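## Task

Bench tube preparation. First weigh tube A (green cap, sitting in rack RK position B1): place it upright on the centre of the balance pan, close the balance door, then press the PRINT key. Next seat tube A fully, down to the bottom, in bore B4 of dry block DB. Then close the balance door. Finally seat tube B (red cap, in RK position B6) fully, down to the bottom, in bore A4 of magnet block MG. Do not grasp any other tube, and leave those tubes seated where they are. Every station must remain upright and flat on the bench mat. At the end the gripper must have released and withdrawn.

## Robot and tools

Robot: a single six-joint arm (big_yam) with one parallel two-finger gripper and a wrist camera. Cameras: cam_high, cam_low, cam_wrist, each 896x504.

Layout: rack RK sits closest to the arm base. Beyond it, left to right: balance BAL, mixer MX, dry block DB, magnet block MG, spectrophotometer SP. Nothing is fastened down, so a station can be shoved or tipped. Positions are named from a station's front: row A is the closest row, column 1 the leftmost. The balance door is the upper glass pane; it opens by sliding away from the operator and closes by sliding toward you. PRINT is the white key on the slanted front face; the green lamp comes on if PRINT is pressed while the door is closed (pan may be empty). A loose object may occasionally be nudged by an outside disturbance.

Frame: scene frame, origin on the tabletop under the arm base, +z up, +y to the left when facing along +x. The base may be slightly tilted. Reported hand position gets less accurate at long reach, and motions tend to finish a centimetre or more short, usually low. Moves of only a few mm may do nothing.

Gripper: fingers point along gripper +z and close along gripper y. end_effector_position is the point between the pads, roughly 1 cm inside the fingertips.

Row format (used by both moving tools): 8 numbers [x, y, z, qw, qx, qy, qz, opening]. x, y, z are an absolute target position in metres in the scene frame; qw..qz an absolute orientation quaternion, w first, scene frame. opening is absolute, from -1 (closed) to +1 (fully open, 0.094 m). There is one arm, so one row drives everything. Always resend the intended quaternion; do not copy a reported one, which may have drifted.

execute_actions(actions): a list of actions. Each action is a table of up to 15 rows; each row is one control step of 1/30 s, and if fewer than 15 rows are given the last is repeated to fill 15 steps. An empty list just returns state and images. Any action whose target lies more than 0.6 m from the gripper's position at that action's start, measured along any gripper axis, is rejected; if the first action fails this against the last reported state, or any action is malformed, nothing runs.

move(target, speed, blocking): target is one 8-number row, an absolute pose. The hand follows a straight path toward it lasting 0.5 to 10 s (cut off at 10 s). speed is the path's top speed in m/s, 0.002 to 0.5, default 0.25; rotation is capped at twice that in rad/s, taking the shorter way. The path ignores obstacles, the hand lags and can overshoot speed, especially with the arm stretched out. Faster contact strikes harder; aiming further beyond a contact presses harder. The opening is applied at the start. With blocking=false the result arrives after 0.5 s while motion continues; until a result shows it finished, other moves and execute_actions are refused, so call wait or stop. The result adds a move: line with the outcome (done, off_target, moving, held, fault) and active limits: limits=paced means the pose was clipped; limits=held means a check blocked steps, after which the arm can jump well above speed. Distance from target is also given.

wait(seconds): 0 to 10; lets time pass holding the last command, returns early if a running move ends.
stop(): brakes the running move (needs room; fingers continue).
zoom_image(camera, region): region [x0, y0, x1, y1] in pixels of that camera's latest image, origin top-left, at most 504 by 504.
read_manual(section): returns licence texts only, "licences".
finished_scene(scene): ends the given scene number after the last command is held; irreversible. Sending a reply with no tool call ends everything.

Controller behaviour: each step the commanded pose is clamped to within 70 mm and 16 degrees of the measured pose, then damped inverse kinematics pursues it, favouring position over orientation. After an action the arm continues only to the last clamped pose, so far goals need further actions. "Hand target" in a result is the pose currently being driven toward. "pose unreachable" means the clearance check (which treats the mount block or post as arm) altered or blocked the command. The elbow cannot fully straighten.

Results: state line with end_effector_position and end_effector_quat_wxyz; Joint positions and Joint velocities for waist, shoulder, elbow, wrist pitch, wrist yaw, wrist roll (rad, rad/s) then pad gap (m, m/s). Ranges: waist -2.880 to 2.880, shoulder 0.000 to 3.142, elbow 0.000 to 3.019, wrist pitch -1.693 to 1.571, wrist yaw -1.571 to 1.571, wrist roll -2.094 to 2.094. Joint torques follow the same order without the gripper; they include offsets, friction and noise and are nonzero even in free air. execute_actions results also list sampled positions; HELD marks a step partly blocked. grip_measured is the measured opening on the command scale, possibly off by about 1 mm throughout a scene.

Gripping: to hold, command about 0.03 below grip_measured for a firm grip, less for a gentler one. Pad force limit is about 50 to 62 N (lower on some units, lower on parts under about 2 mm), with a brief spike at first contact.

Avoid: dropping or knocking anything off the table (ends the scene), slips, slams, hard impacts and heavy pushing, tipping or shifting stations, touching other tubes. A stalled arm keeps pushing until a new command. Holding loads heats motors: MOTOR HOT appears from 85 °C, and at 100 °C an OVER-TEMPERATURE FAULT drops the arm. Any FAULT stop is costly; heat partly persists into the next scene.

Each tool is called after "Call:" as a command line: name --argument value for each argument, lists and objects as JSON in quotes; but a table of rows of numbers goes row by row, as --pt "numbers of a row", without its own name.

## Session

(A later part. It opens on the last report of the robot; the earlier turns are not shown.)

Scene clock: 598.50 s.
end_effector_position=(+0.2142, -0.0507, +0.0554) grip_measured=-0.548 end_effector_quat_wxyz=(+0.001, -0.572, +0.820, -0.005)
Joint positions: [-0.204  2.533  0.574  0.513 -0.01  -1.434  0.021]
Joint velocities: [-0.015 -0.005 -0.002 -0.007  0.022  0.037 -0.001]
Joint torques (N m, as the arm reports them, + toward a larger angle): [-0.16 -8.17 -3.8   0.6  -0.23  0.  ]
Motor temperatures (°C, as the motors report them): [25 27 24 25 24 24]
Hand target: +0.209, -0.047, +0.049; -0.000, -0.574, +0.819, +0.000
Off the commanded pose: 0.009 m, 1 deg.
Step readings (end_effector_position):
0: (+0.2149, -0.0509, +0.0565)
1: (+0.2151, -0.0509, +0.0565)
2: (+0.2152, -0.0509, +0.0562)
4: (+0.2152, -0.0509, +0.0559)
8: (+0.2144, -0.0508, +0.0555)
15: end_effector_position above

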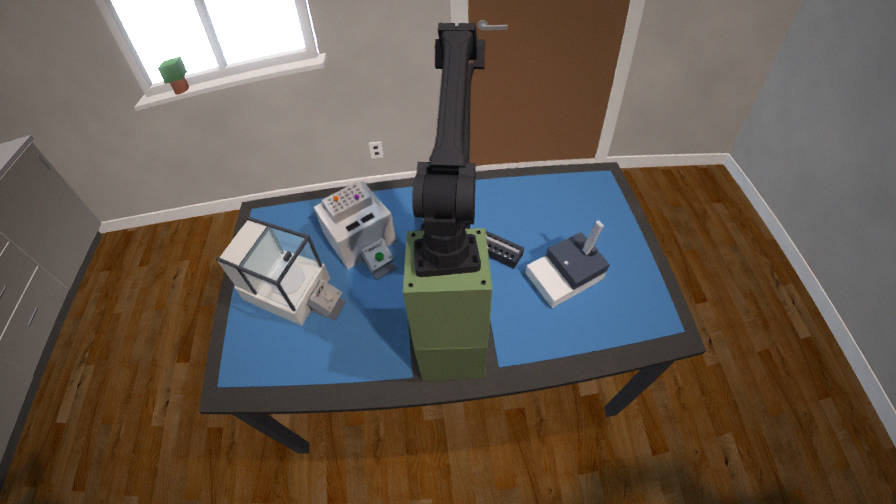

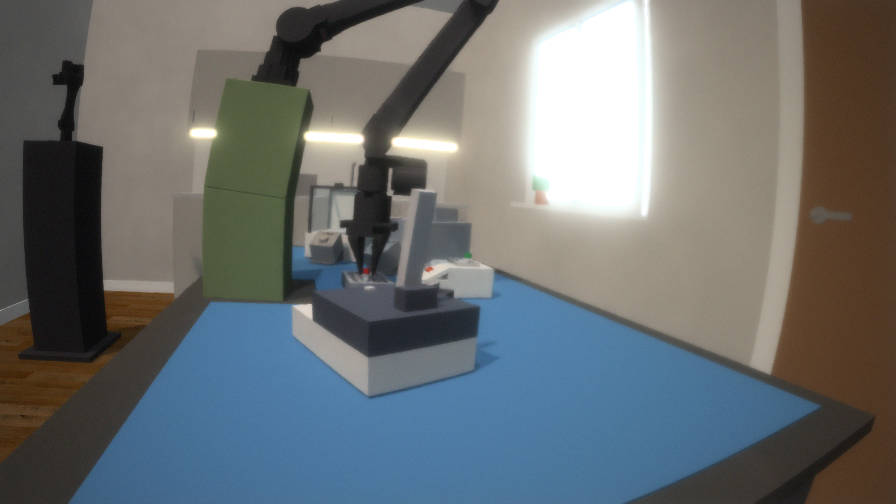

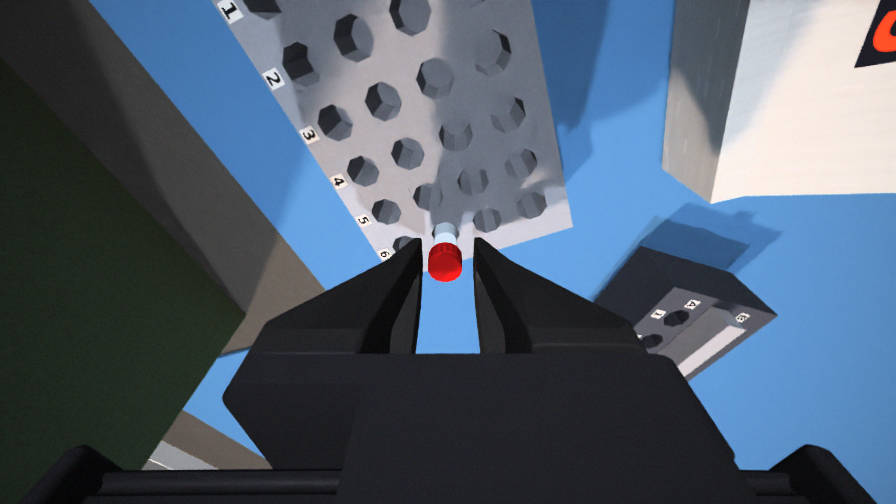

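Close, then lift in steps watching x.

Call:
execute_actions --actions '[[[0.208,-0.0465,0.048,0,-0.5736,0.8192,0,-0.6],[0.208,-0.0465,0.048,0,-0.5736,0.8192,0,-0.63],[0.208,-0.0465,0.048,0,-0.5736,0.8192,0,-0.66],[0.208,-0.0465,0.048,0,-0.5736,0.8192,0,-0.68],[0.208,-0.0465,0.048,0,-0.5736,0.8192,0,-0.7],[0.208,-0.0465,0.048,0,-0.5736,0.8192,0,-0.71],[0.208,-0.0465,0.048,0,-0.5736,0.8192,0,-0.72],[0.208,-0.0465,0.048,0,-0.5736,0.8192,0,-0.73],[0.208,-0.0465,0.048,0,-0.5736,0.8192,0,-0.74],[0.208,-0.0465,0.048,0,-0.5736,0.8192,0,-0.75],[0.208,-0.0465,0.048,0,-0.5736,0.8192,0,-0.76],[0.208,-0.0465,0.048,0,-0.5736,0.8192,0,-0.77],[0.208,-0.0465,0.048,0,-0.5736,0.8192,0,-0.78],[0.208,-0.0465,0.048,0,-0.5736,0.8192,0,-0.79],[0.208,-0.0465,0.048,0,-0.5736,0.8192,0,-0.8]],[[0.208,-0.0465,0.050,0,-0.5736,0.8192,0,-0.8],[0.208,-0.0465,0.051,0,-0.5736,0.8192,0,-0.8],[0.208,-0.0465,0.052,0,-0.5736,0.8192,0,-0.8],[0.208,-0.0465,0.053,0,-0.5736,0.8192,0,-0.8],[0.208,-0.0465,0.054,0,-0.5736,0.8192,0,-0.8],[0.208,-0.0465,0.055,0,-0.5736,0.8192,0,-0.8],[0.208,-0.0465,0.056,0,-0.5736,0.8192,0,-0.8],[0.208,-0.0465,0.057,0,-0.5736,0.8192,0,-0.8],[0.208,-0.0465,0.058,0,-0.5736,0.8192,0,-0.8],[0.208,-0.0465,0.059,0,-0.5736,0.8192,0,-0.8],[0.208,-0.0465,0.060,0,-0.5736,0.8192,0,-0.8],[0.208,-0.0465,0.061,0,-0.5736,0.8192,0,-0.8],[0.208,-0.0465,0.062,0,-0.5736,0.8192,0,-0.8],[0.208,-0.0465,0.063,0,-0.5736,0.8192,0,-0.8],[0.208,-0.0465,0.064,0,-0.5736,0.8192,0,-0.8]]]'

Scene clock: 621.30 s.
end_effector_position=(+0.2134, -0.0506, +0.0547) grip_measured=-0.782 end_effector_quat_wxyz=(+0.001, -0.572, +0.820, -0.005)
Joint positions: [-0.204  2.537  0.574  0.518 -0.01  -1.434  0.01 ]
Joint velocities: [ 0.005 -0.024  0.002  0.002 -0.066 -0.022 -0.   ]
Joint torques (N m, as the arm reports them, + toward a larger angle): [ -0.23 -12.04  -6.71  -0.14  -0.24  -0.01]
Motor temperatures (°C, as the motors report them): [25 27 24 25 24 24]
Hand target: +0.208, -0.047, +0.064; +0.000, -0.574, +0.819, +0.000
Off the commanded pose: 0.012 m, 1 deg.
Step readings (end_effector_position; steps 1 to 15: 1st action; 16 to 30: 2nd action):
0: (+0.2142, -0.0507, +0.0554)
1: (+0.2144, -0.0508, +0.0554)
2: (+0.2144, -0.0508, +0.0553)
4: (+0.2140, -0.0507, +0.0549)
8: (+0.2133, -0.0505, +0.0546)
15: (+0.2133, -0.0505, +0.0546)
16: (+0.2133, -0.0505, +0.0546)
17: (+0.2133, -0.0505, +0.0546)
19: (+0.2133, -0.0505, +0.0546)
23: (+0.2133, -0.0505, +0.0546)
30: end_effector_position above

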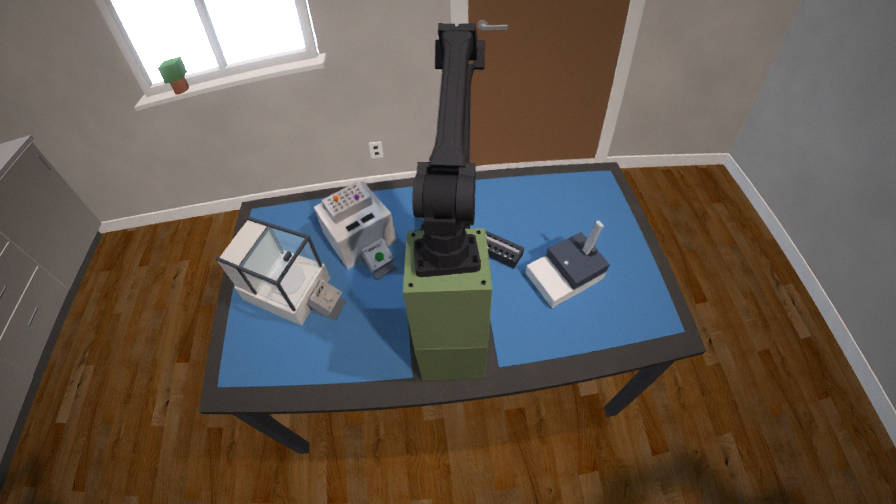

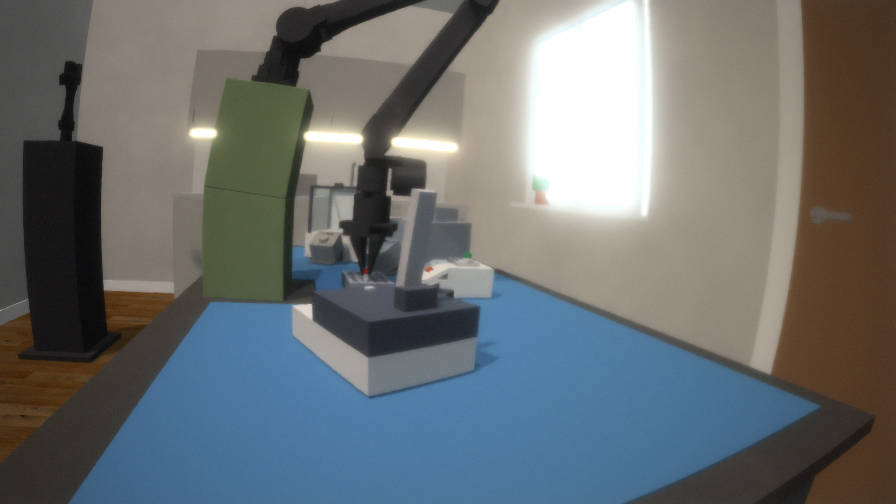

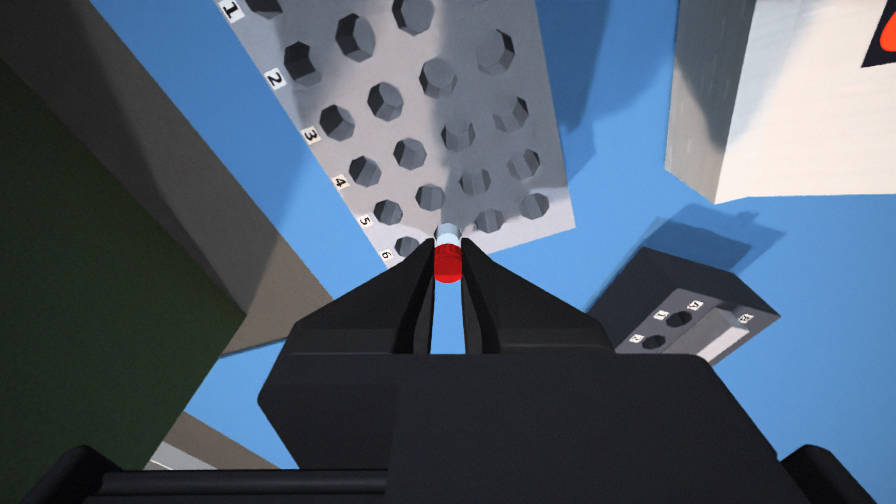

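Call:
execute_actions --actions '[[[0.2075,-0.0465,0.065,0,-0.5736,0.8192,0,-0.8],[0.2075,-0.0465,0.0655,0,-0.5736,0.8192,0,-0.8],[0.207,-0.0465,0.066,0,-0.5736,0.8192,0,-0.8],[0.207,-0.0465,0.0665,0,-0.5736,0.8192,0,-0.8],[0.207,-0.0465,0.067,0,-0.5736,0.8192,0,-0.8],[0.2065,-0.0465,0.0675,0,-0.5736,0.8192,0,-0.8],[0.2065,-0.0465,0.068,0,-0.5736,0.8192,0,-0.8],[0.2065,-0.0465,0.0685,0,-0.5736,0.8192,0,-0.8],[0.206,-0.0465,0.069,0,-0.5736,0.8192,0,-0.8],[0.206,-0.0465,0.0695,0,-0.5736,0.8192,0,-0.8],[0.206,-0.0465,0.070,0,-0.5736,0.8192,0,-0.8],[0.206,-0.0465,0.071,0,-0.5736,0.8192,0,-0.8],[0.206,-0.0465,0.072,0,-0.5736,0.8192,0,-0.8]]]'

Scene clock: 631.40 s.
end_effector_position=(+0.2145, -0.0506, +0.0628) grip_measured=-0.782 end_effector_quat_wxyz=(+0.004, -0.572, +0.820, -0.008)
Joint positions: [-0.204  2.511  0.555  0.518 -0.01  -1.434  0.01 ]
Joint velocities: [-0.015 -0.063 -0.051 -0.002  0.037  0.037 -0.001]
Joint torques (N m, as the arm reports them, + toward a larger angle): [ -0.5  -11.19  -6.63  -0.24  -0.24  -0.02]
Motor temperatures (°C, as the motors report them): [25 27 25 25 24 24]
Hand target: +0.206, -0.047, +0.071; +0.000, -0.574, +0.819, -0.000
Off the commanded pose: 0.013 m, 1 deg.
Step readings (end_effector_position):
0: (+0.2147, -0.0508, +0.0551)
1: (+0.2147, -0.0508, +0.0551)
2: (+0.2144, -0.0507, +0.0554)
4: (+0.2145, -0.0507, +0.0562)
8: (+0.2145, -0.0507, +0.0587)
15: end_effector_position above

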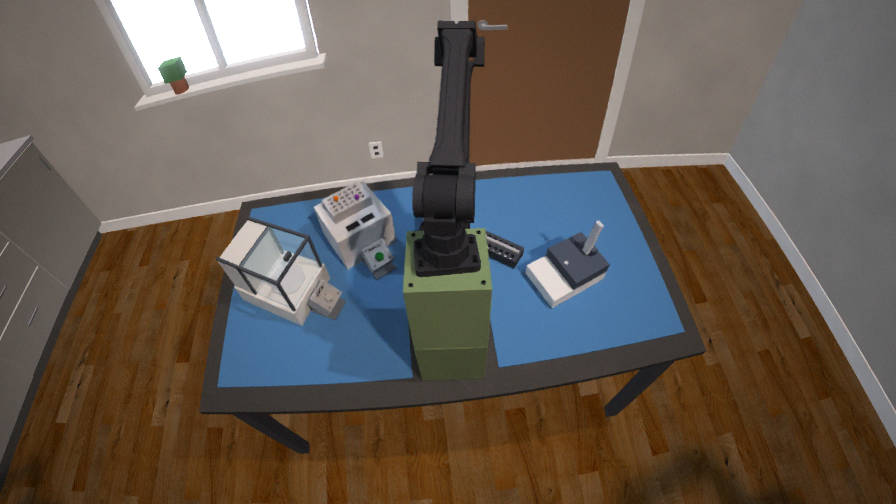

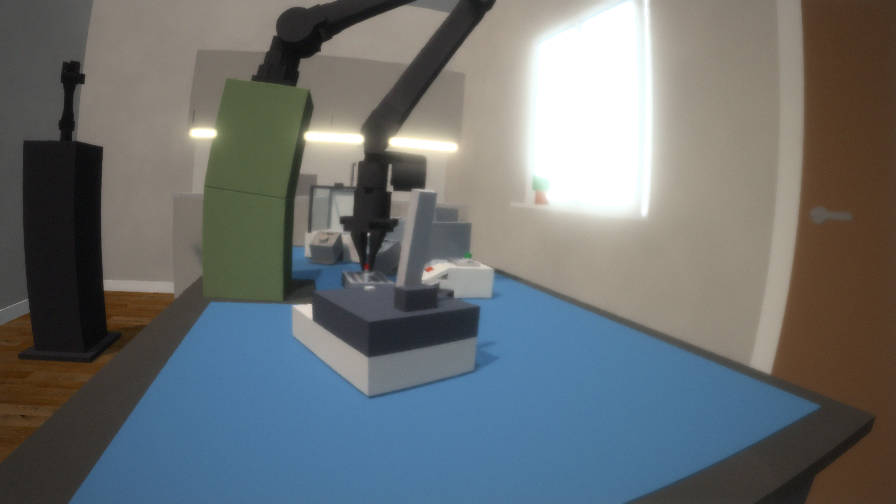

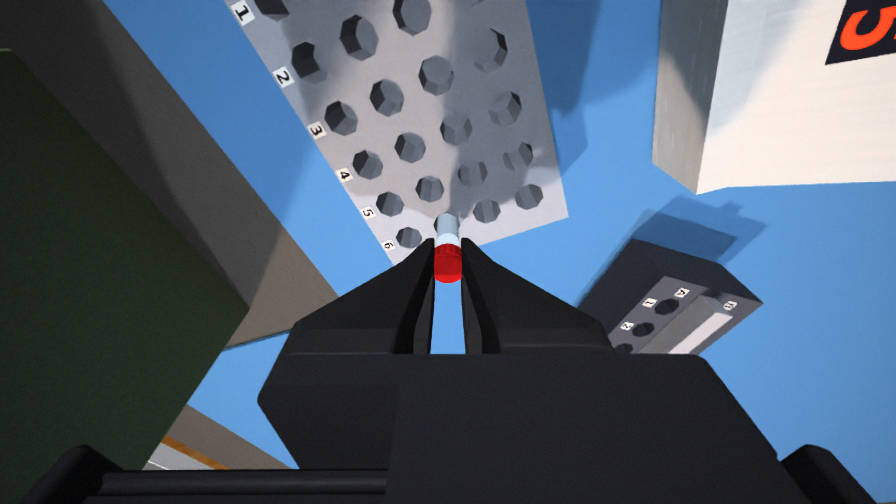

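Call:
execute_actions --actions '[[[0.2055,-0.0465,0.074,0,-0.5736,0.8192,0,-0.8],[0.2055,-0.0465,0.0755,0,-0.5736,0.8192,0,-0.8],[0.2055,-0.0465,0.077,0,-0.5736,0.8192,0,-0.8],[0.2055,-0.0465,0.0785,0,-0.5736,0.8192,0,-0.8],[0.2055,-0.0465,0.080,0,-0.5736,0.8192,0,-0.8],[0.2055,-0.0465,0.082,0,-0.5736,0.8192,0,-0.8],[0.2055,-0.0465,0.084,0,-0.5736,0.8192,0,-0.8],[0.2055,-0.0465,0.086,0,-0.5736,0.8192,0,-0.8],[0.2055,-0.0465,0.088,0,-0.5736,0.8192,0,-0.8],[0.2055,-0.0465,0.090,0,-0.5736,0.8192,0,-0.8],[0.2055,-0.0465,0.092,0,-0.5736,0.8192,0,-0.8],[0.2055,-0.0465,0.094,0,-0.5736,0.8192,0,-0.8],[0.2055,-0.0465,0.097,0,-0.5736,0.8192,0,-0.8],[0.2055,-0.0465,0.100,0,-0.5736,0.8192,0,-0.8],[0.2055,-0.0465,0.103,0,-0.5736,0.8192,0,-0.8]],[[0.2055,-0.0465,0.107,0,-0.5736,0.8192,0,-0.8],[0.2055,-0.0465,0.111,0,-0.5736,0.8192,0,-0.8],[0.2055,-0.0465,0.115,0,-0.5736,0.8192,0,-0.8],[0.2055,-0.0465,0.119,0,-0.5736,0.8192,0,-0.8],[0.2055,-0.0465,0.123,0,-0.5736,0.8192,0,-0.8],[0.2055,-0.0465,0.127,0,-0.5736,0.8192,0,-0.8],[0.2055,-0.0465,0.131,0,-0.5736,0.8192,0,-0.8],[0.2055,-0.0465,0.135,0,-0.5736,0.8192,0,-0.8]]]'

Call:
move --target '[0.2685,-0.167,0.15,0,-0.4384,0.8988,0,-0.8]' --speed 0.12

Scene clock: 648.60 s.
end_effector_position=(+0.2165, -0.0499, +0.1312) grip_measured=-0.782 end_effector_quat_wxyz=(+0.007, -0.572, +0.820, -0.010)
Joint positions: [-0.204  2.251  0.424  0.396 -0.011 -1.434  0.01 ]
Joint velocities: [ 0.005  0.005 -0.012 -0.042  0.007 -0.007 -0.   ]
Joint torques (N m, as the arm reports them, + toward a larger angle): [ -0.66 -10.31  -4.9   -0.26  -0.24  -0.07]
Motor temperatures (°C, as the motors report them): [25 27 25 25 24 24]
Hand target: +0.205, -0.046, +0.135; +0.000, -0.574, +0.819, +0.000
Off the commanded pose: 0.012 m, 1 deg.
Step readings (end_effector_position; steps 1 to 15: 1st action; 16 to 30: 2nd action):
0: (+0.2144, -0.0506, +0.0637)
1: (+0.2143, -0.0506, +0.0638)
2: (+0.2144, -0.0506, +0.0642)
4: (+0.2139, -0.0504, +0.0660)
8: (+0.2134, -0.0502, +0.0730)
15: (+0.2148, -0.0503, +0.0889)
16: (+0.2147, -0.0502, +0.0917)
17: (+0.2144, -0.0500, +0.0949)
19: (+0.2142, -0.0499, +0.1022)
23: (+0.2139, -0.0496, +0.1191)
30: end_effector_position above

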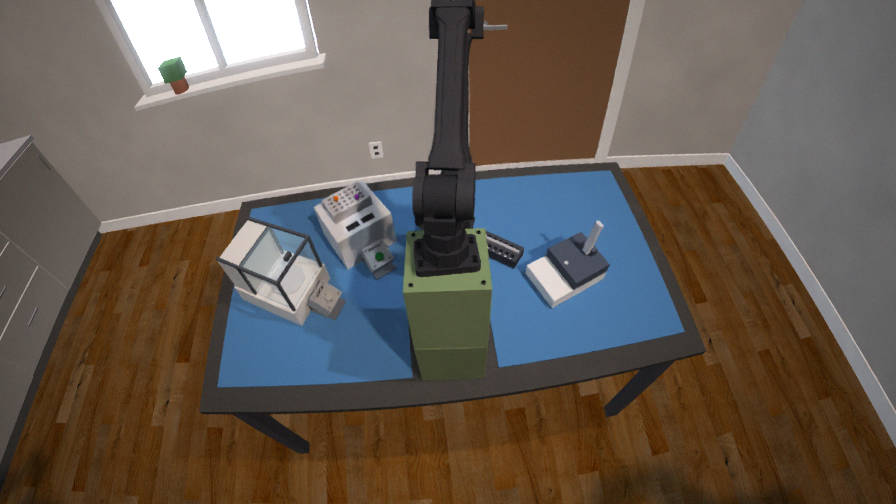

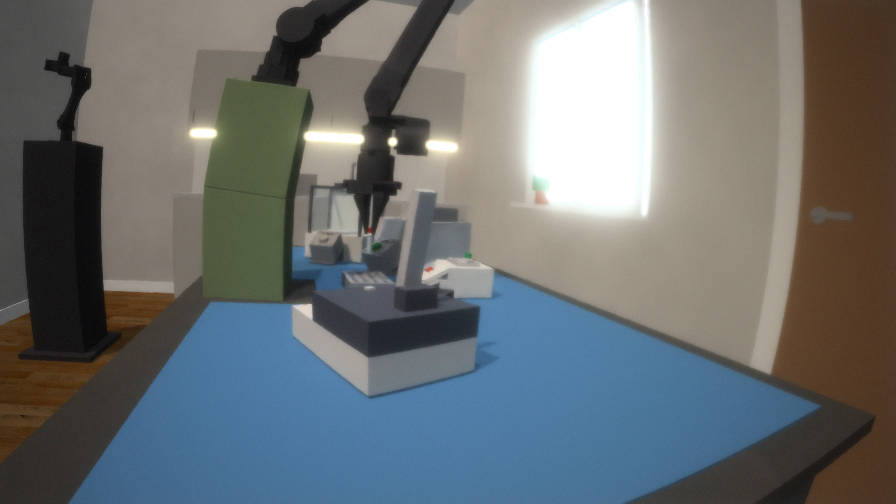

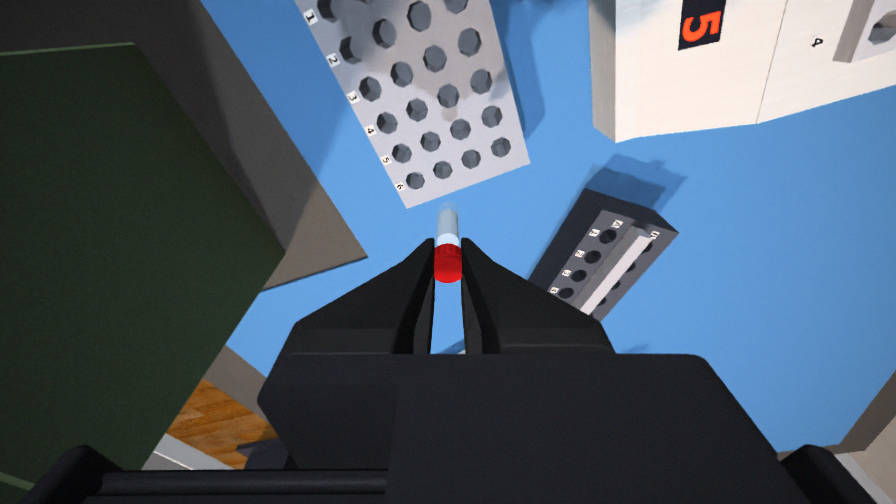

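Scene clock: 650.27 s.
end_effector_position=(+0.2636, -0.1661, +0.1469) grip_measured=-0.782 end_effector_quat_wxyz=(-0.005, -0.441, +0.897, +0.000)
Joint positions: [-0.535  2.125  0.638  0.015 -0.044 -1.459  0.01 ]
Joint velocities: [ 0.005 -0.015 -0.017 -0.012 -0.022 -0.037  0.001]
Joint torques (N m, as the arm reports them, + toward a larger angle): [ -1.69 -12.58   0.29  -0.4   -0.24  -0.03]
Motor temperatures (°C, as the motors report them): [25 27 25 25 24 24]
Hand target: +0.267, -0.169, +0.151; -0.001, -0.439, +0.899, -0.002
Off the commanded pose: 0.006 m, 1 deg.
move: done

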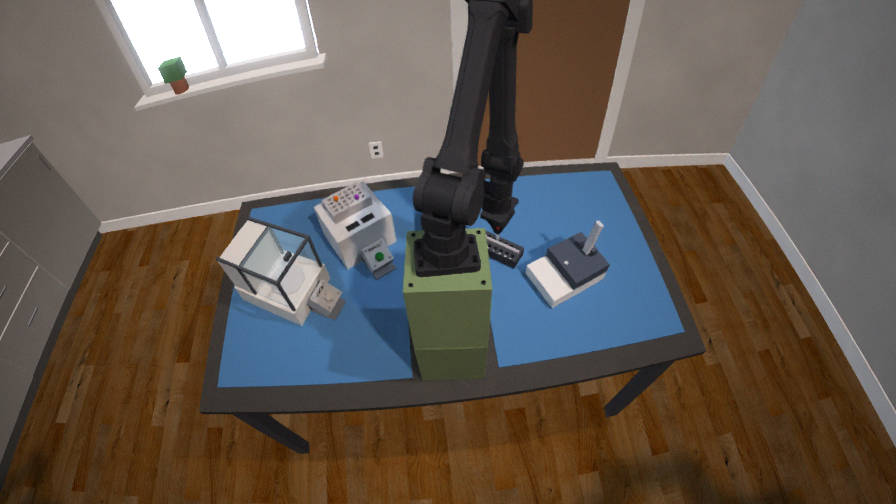

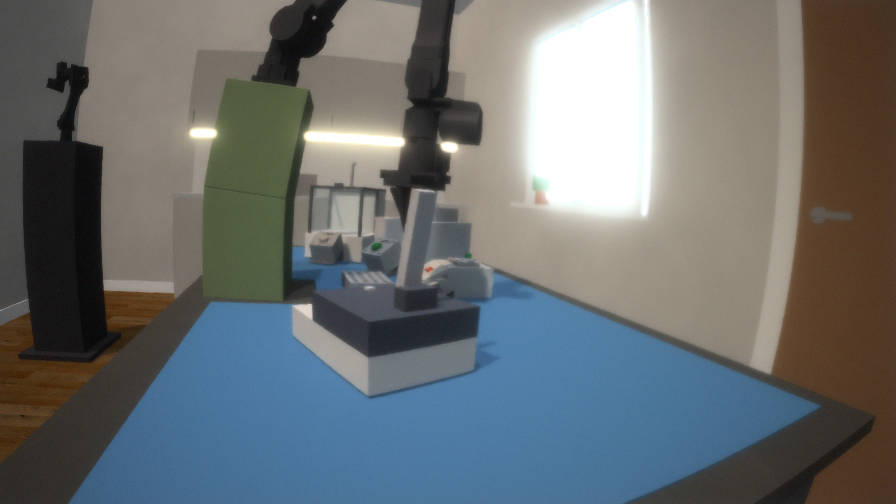

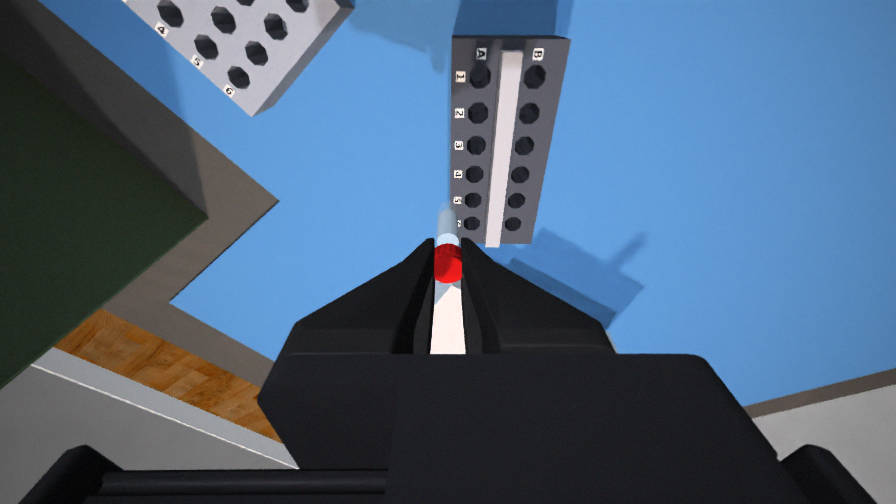

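Call:
move --target '[0.271,-0.1827,0.10,0,-0.4384,0.8988,0,-0.8]' --speed 0.04

Call:
zoom_image --camera "cam_wrist" --region '[348,110,548,290]'

Scene clock: 661.67 s.
end_effector_position=(+0.2771, -0.1830, +0.1088) grip_measured=-0.782 end_effector_quat_wxyz=(+0.001, -0.436, +0.900, -0.006)
Joint positions: [-0.553  2.255  0.73   0.069 -0.05  -1.465  0.01 ]
Joint velocities: [-0.015  0.005 -0.002 -0.017 -0.007  0.022 -0.002]
Joint torques (N m, as the arm reports them, + toward a larger angle): [ -2.05 -10.44   0.29   0.63  -0.24  -0.18]
Motor temperatures (°C, as the motors report them): [25 27 24 25 24 24]
Hand target: +0.271, -0.183, +0.100; -0.000, -0.438, +0.899, -0.000
Off the commanded pose: 0.011 m, 1 deg.
move: off_target

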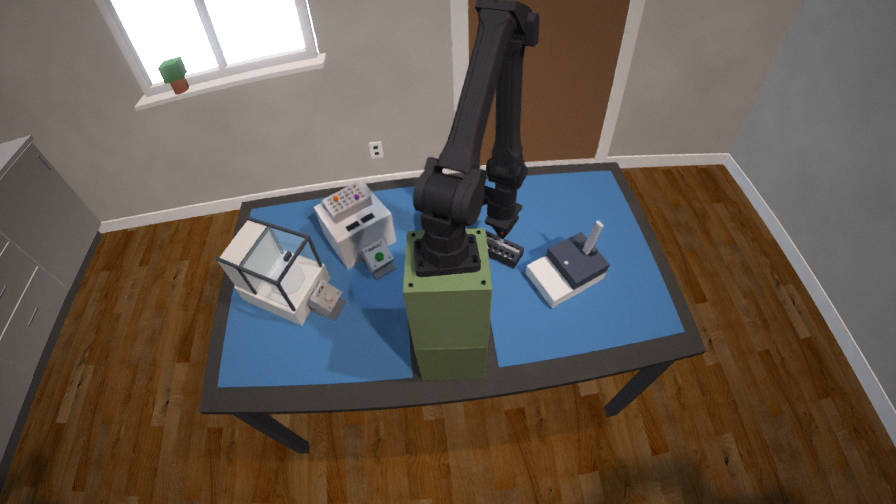

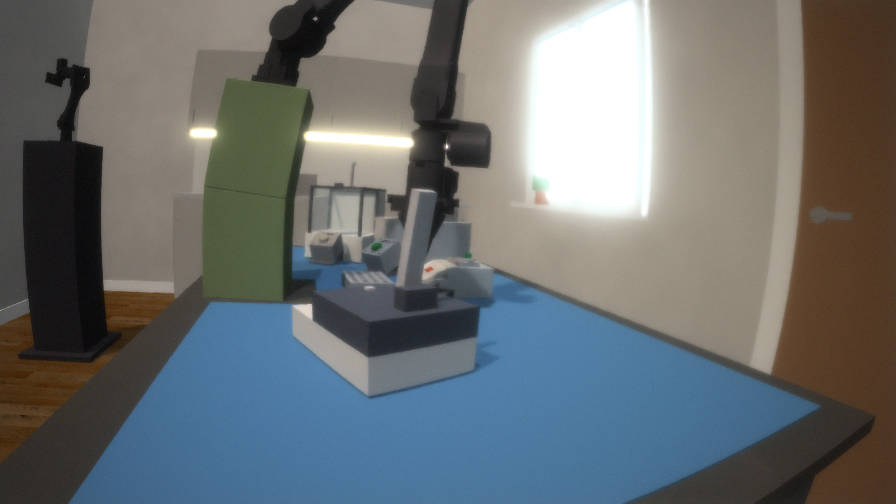

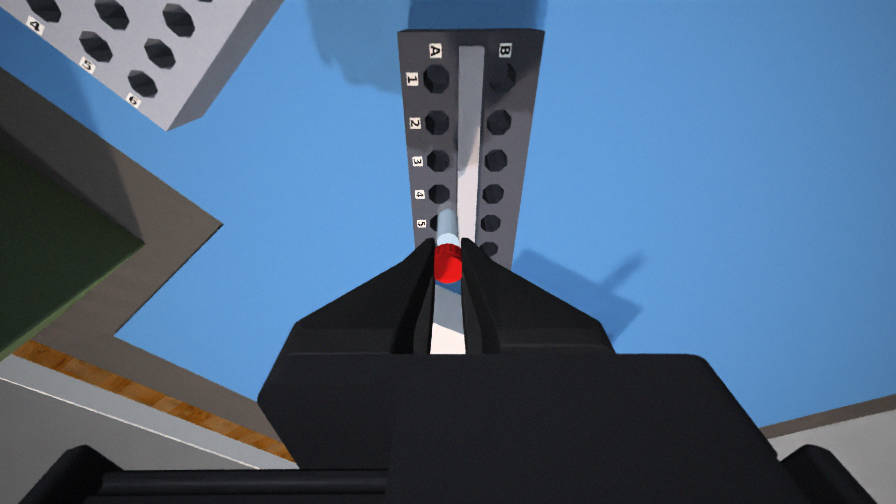

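Region (348, 110, 548, 290) of cam_wrist's 896x504 image, scaled by 2.520, with more detail than that image has; it fills the top 454 rows of this view, and the rest is white.

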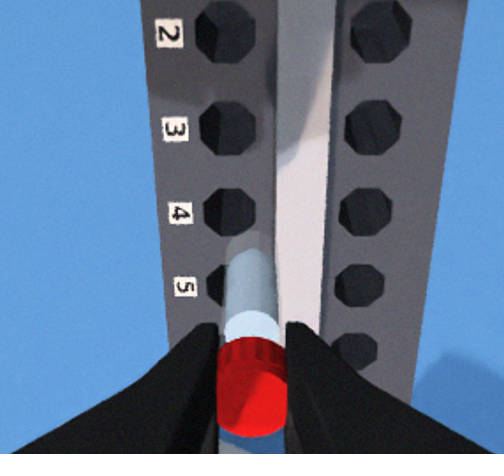

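Call:
move --target '[0.265,-0.183,0.090,0,-0.4384,0.8988,0,-0.8]' --speed 0.02

Call:
zoom_image --camera "cam_wrist" --region '[348,110,548,290]'

Scene clock: 673.67 s.
end_effector_position=(+0.2698, -0.1825, +0.0990) grip_measured=-0.782 end_effector_quat_wxyz=(+0.001, -0.436, +0.900, -0.004)
Joint positions: [-0.562  2.289  0.73   0.101 -0.051 -1.474  0.01 ]
Joint velocities: [-0.015 -0.015 -0.007  0.017 -0.022  0.022 -0.   ]
Joint torques (N m, as the arm reports them, + toward a larger angle): [ -2.12 -10.28   0.18   0.59  -0.24  -0.18]
Motor temperatures (°C, as the motors report them): [25 27 24 25 24 24]
Hand target: +0.265, -0.183, +0.090; -0.000, -0.438, +0.899, -0.000
Off the commanded pose: 0.010 m, 1 deg.
move: done

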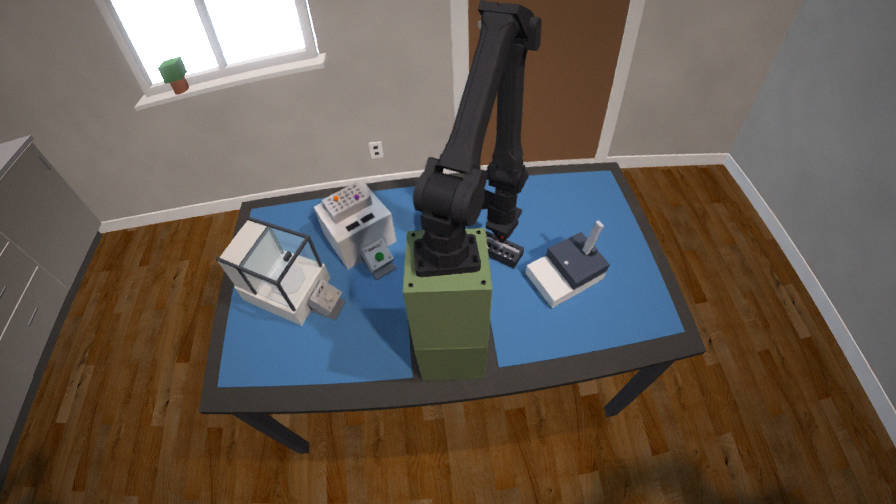

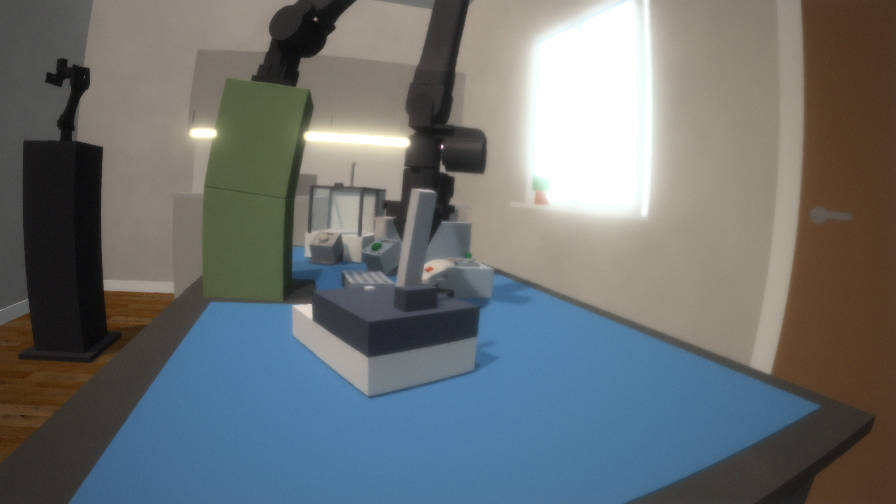

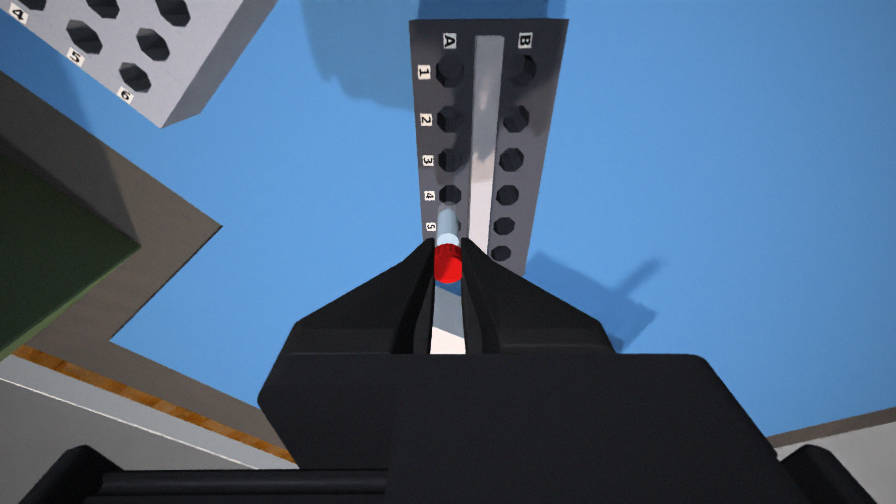

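Region (348, 110, 548, 290) of cam_wrist's 896x504 image, scaled by 2.520, with more detail than that image has; it fills the top 454 rows of this view, and the rest is white.

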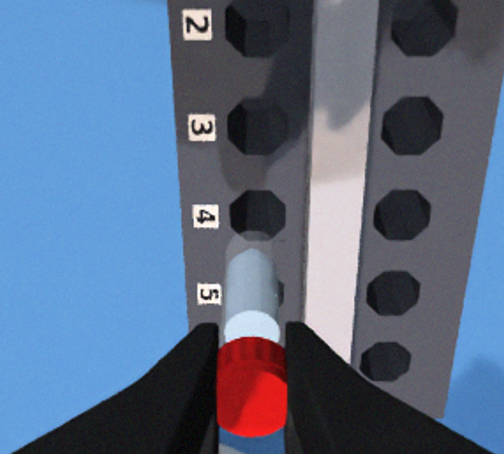

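Call:
move --target '[0.2662,-0.1840,0.083,0,-0.4384,0.8988,0,-0.8]' --speed 0.02

Call:
zoom_image --camera "cam_wrist" --region '[348,110,548,290]'

Scene clock: 679.50 s.
end_effector_position=(+0.2718, -0.1842, +0.0920) grip_measured=-0.782 end_effector_quat_wxyz=(+0.001, -0.436, +0.900, -0.005)
Joint positions: [-0.562  2.311  0.746  0.108 -0.052 -1.474  0.01 ]
Joint velocities: [ 0.005 -0.005 -0.012  0.012 -0.11  -0.11  -0.   ]
Joint torques (N m, as the arm reports them, + toward a larger angle): [ -1.96 -10.39   0.08   0.56  -0.24  -0.17]
Motor temperatures (°C, as the motors report them): [25 27 24 25 24 24]
Hand target: +0.266, -0.184, +0.083; +0.000, -0.438, +0.899, +0.000
Off the commanded pose: 0.011 m, 1 deg.
move: off_target

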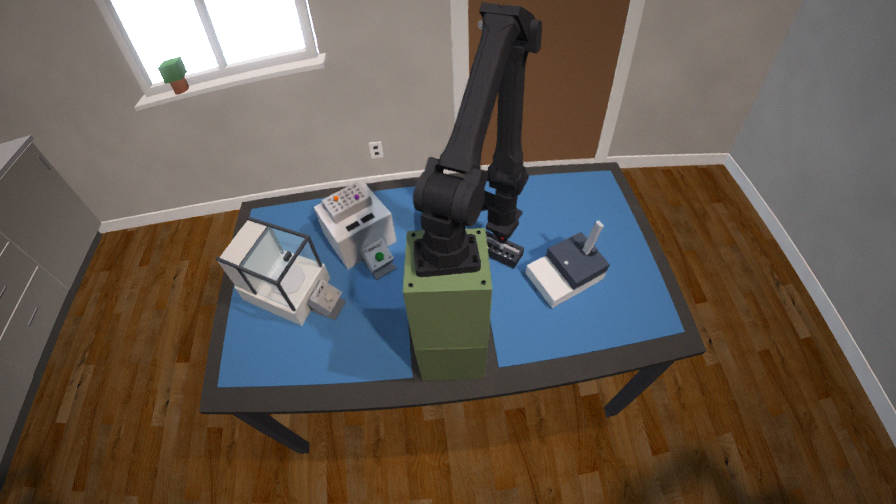

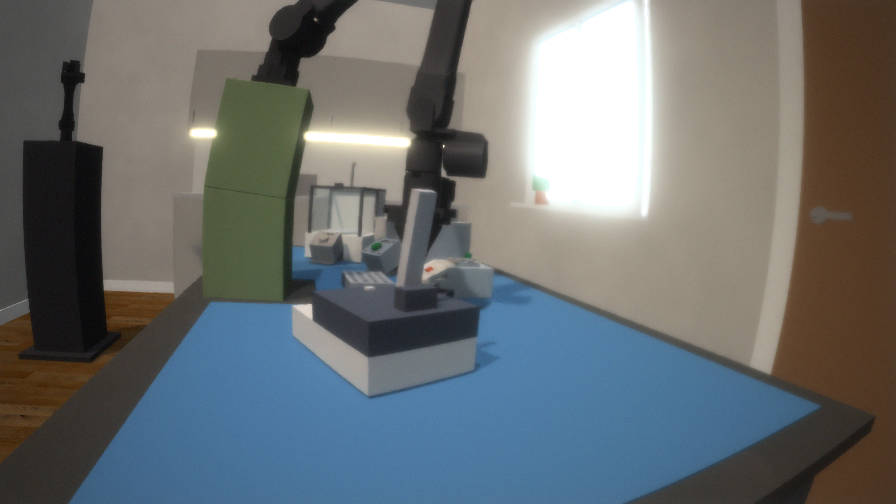

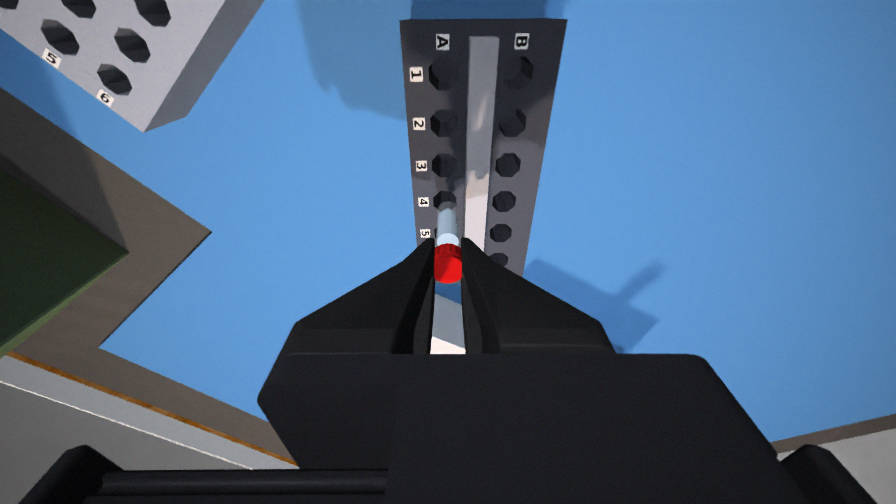

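Region (348, 110, 548, 290) of cam_wrist's 896x504 image, scaled by 2.520, with more detail than that image has; it fills the top 454 rows of this view, and the rest is white.

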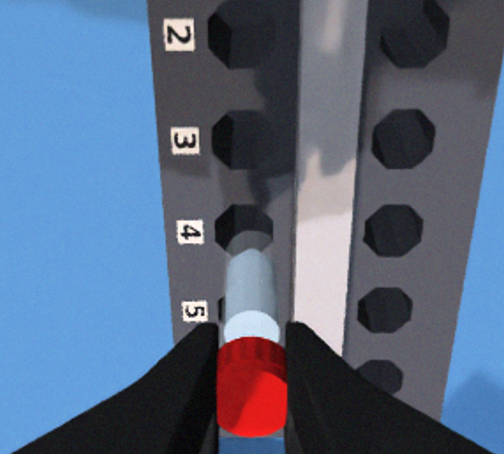

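Hole (243,230). Inward ~0.8 mm, keep descending.

Call:
move --target '[0.2655,-0.1834,0.072,0,-0.4384,0.8988,0,-0.8]' --speed 0.015

Call:
zoom_image --camera "cam_wrist" --region '[348,110,548,290]'

Scene clock: 684.43 s.
end_effector_position=(+0.2729, -0.1854, +0.0838) grip_measured=-0.782 end_effector_quat_wxyz=(+0.003, -0.436, +0.900, -0.007)
Joint positions: [-0.562  2.337  0.76   0.125 -0.052 -1.474  0.01 ]
Joint velocities: [-0.024 -0.015 -0.002 -0.017 -0.066  0.022 -0.   ]
Joint torques (N m, as the arm reports them, + toward a larger angle): [-1.83 -9.77  0.13  0.72 -0.22 -0.16]
Motor temperatures (°C, as the motors report them): [25 27 24 25 24 24]
Hand target: +0.265, -0.183, +0.072; -0.000, -0.438, +0.899, +0.000
Off the commanded pose: 0.014 m, 1 deg.
move: off_target

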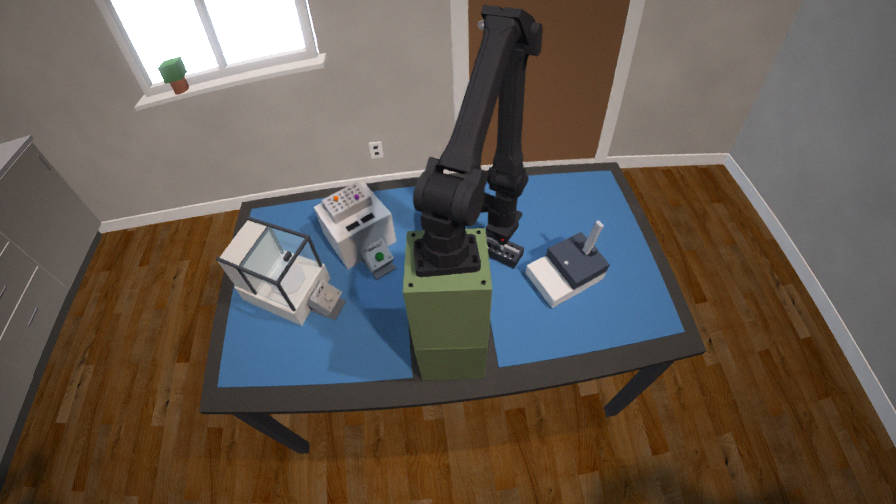

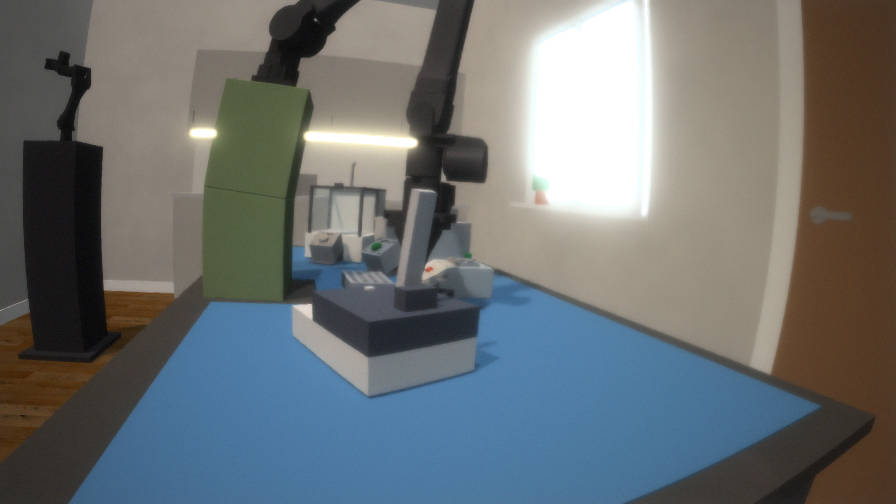

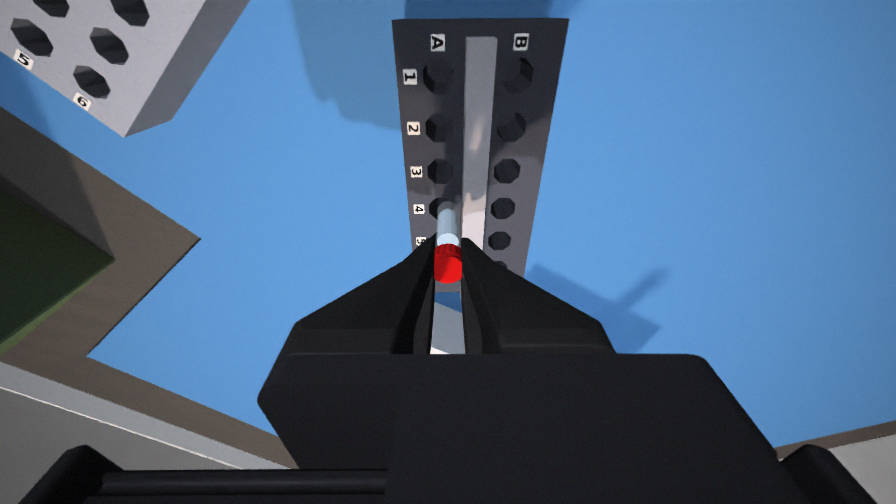

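Region (348, 110, 548, 290) of cam_wrist's 896x504 image, scaled by 2.520, with more detail than that image has; it fills the top 454 rows of this view, and the rest is white.

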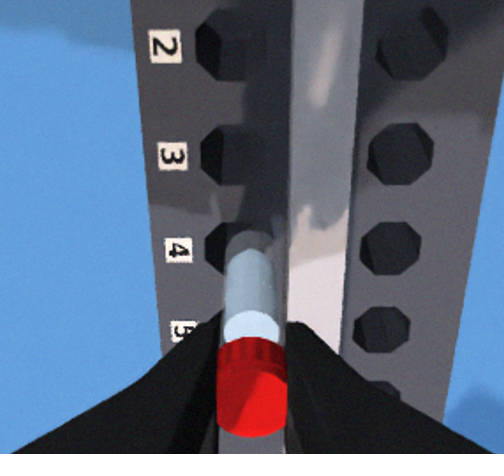

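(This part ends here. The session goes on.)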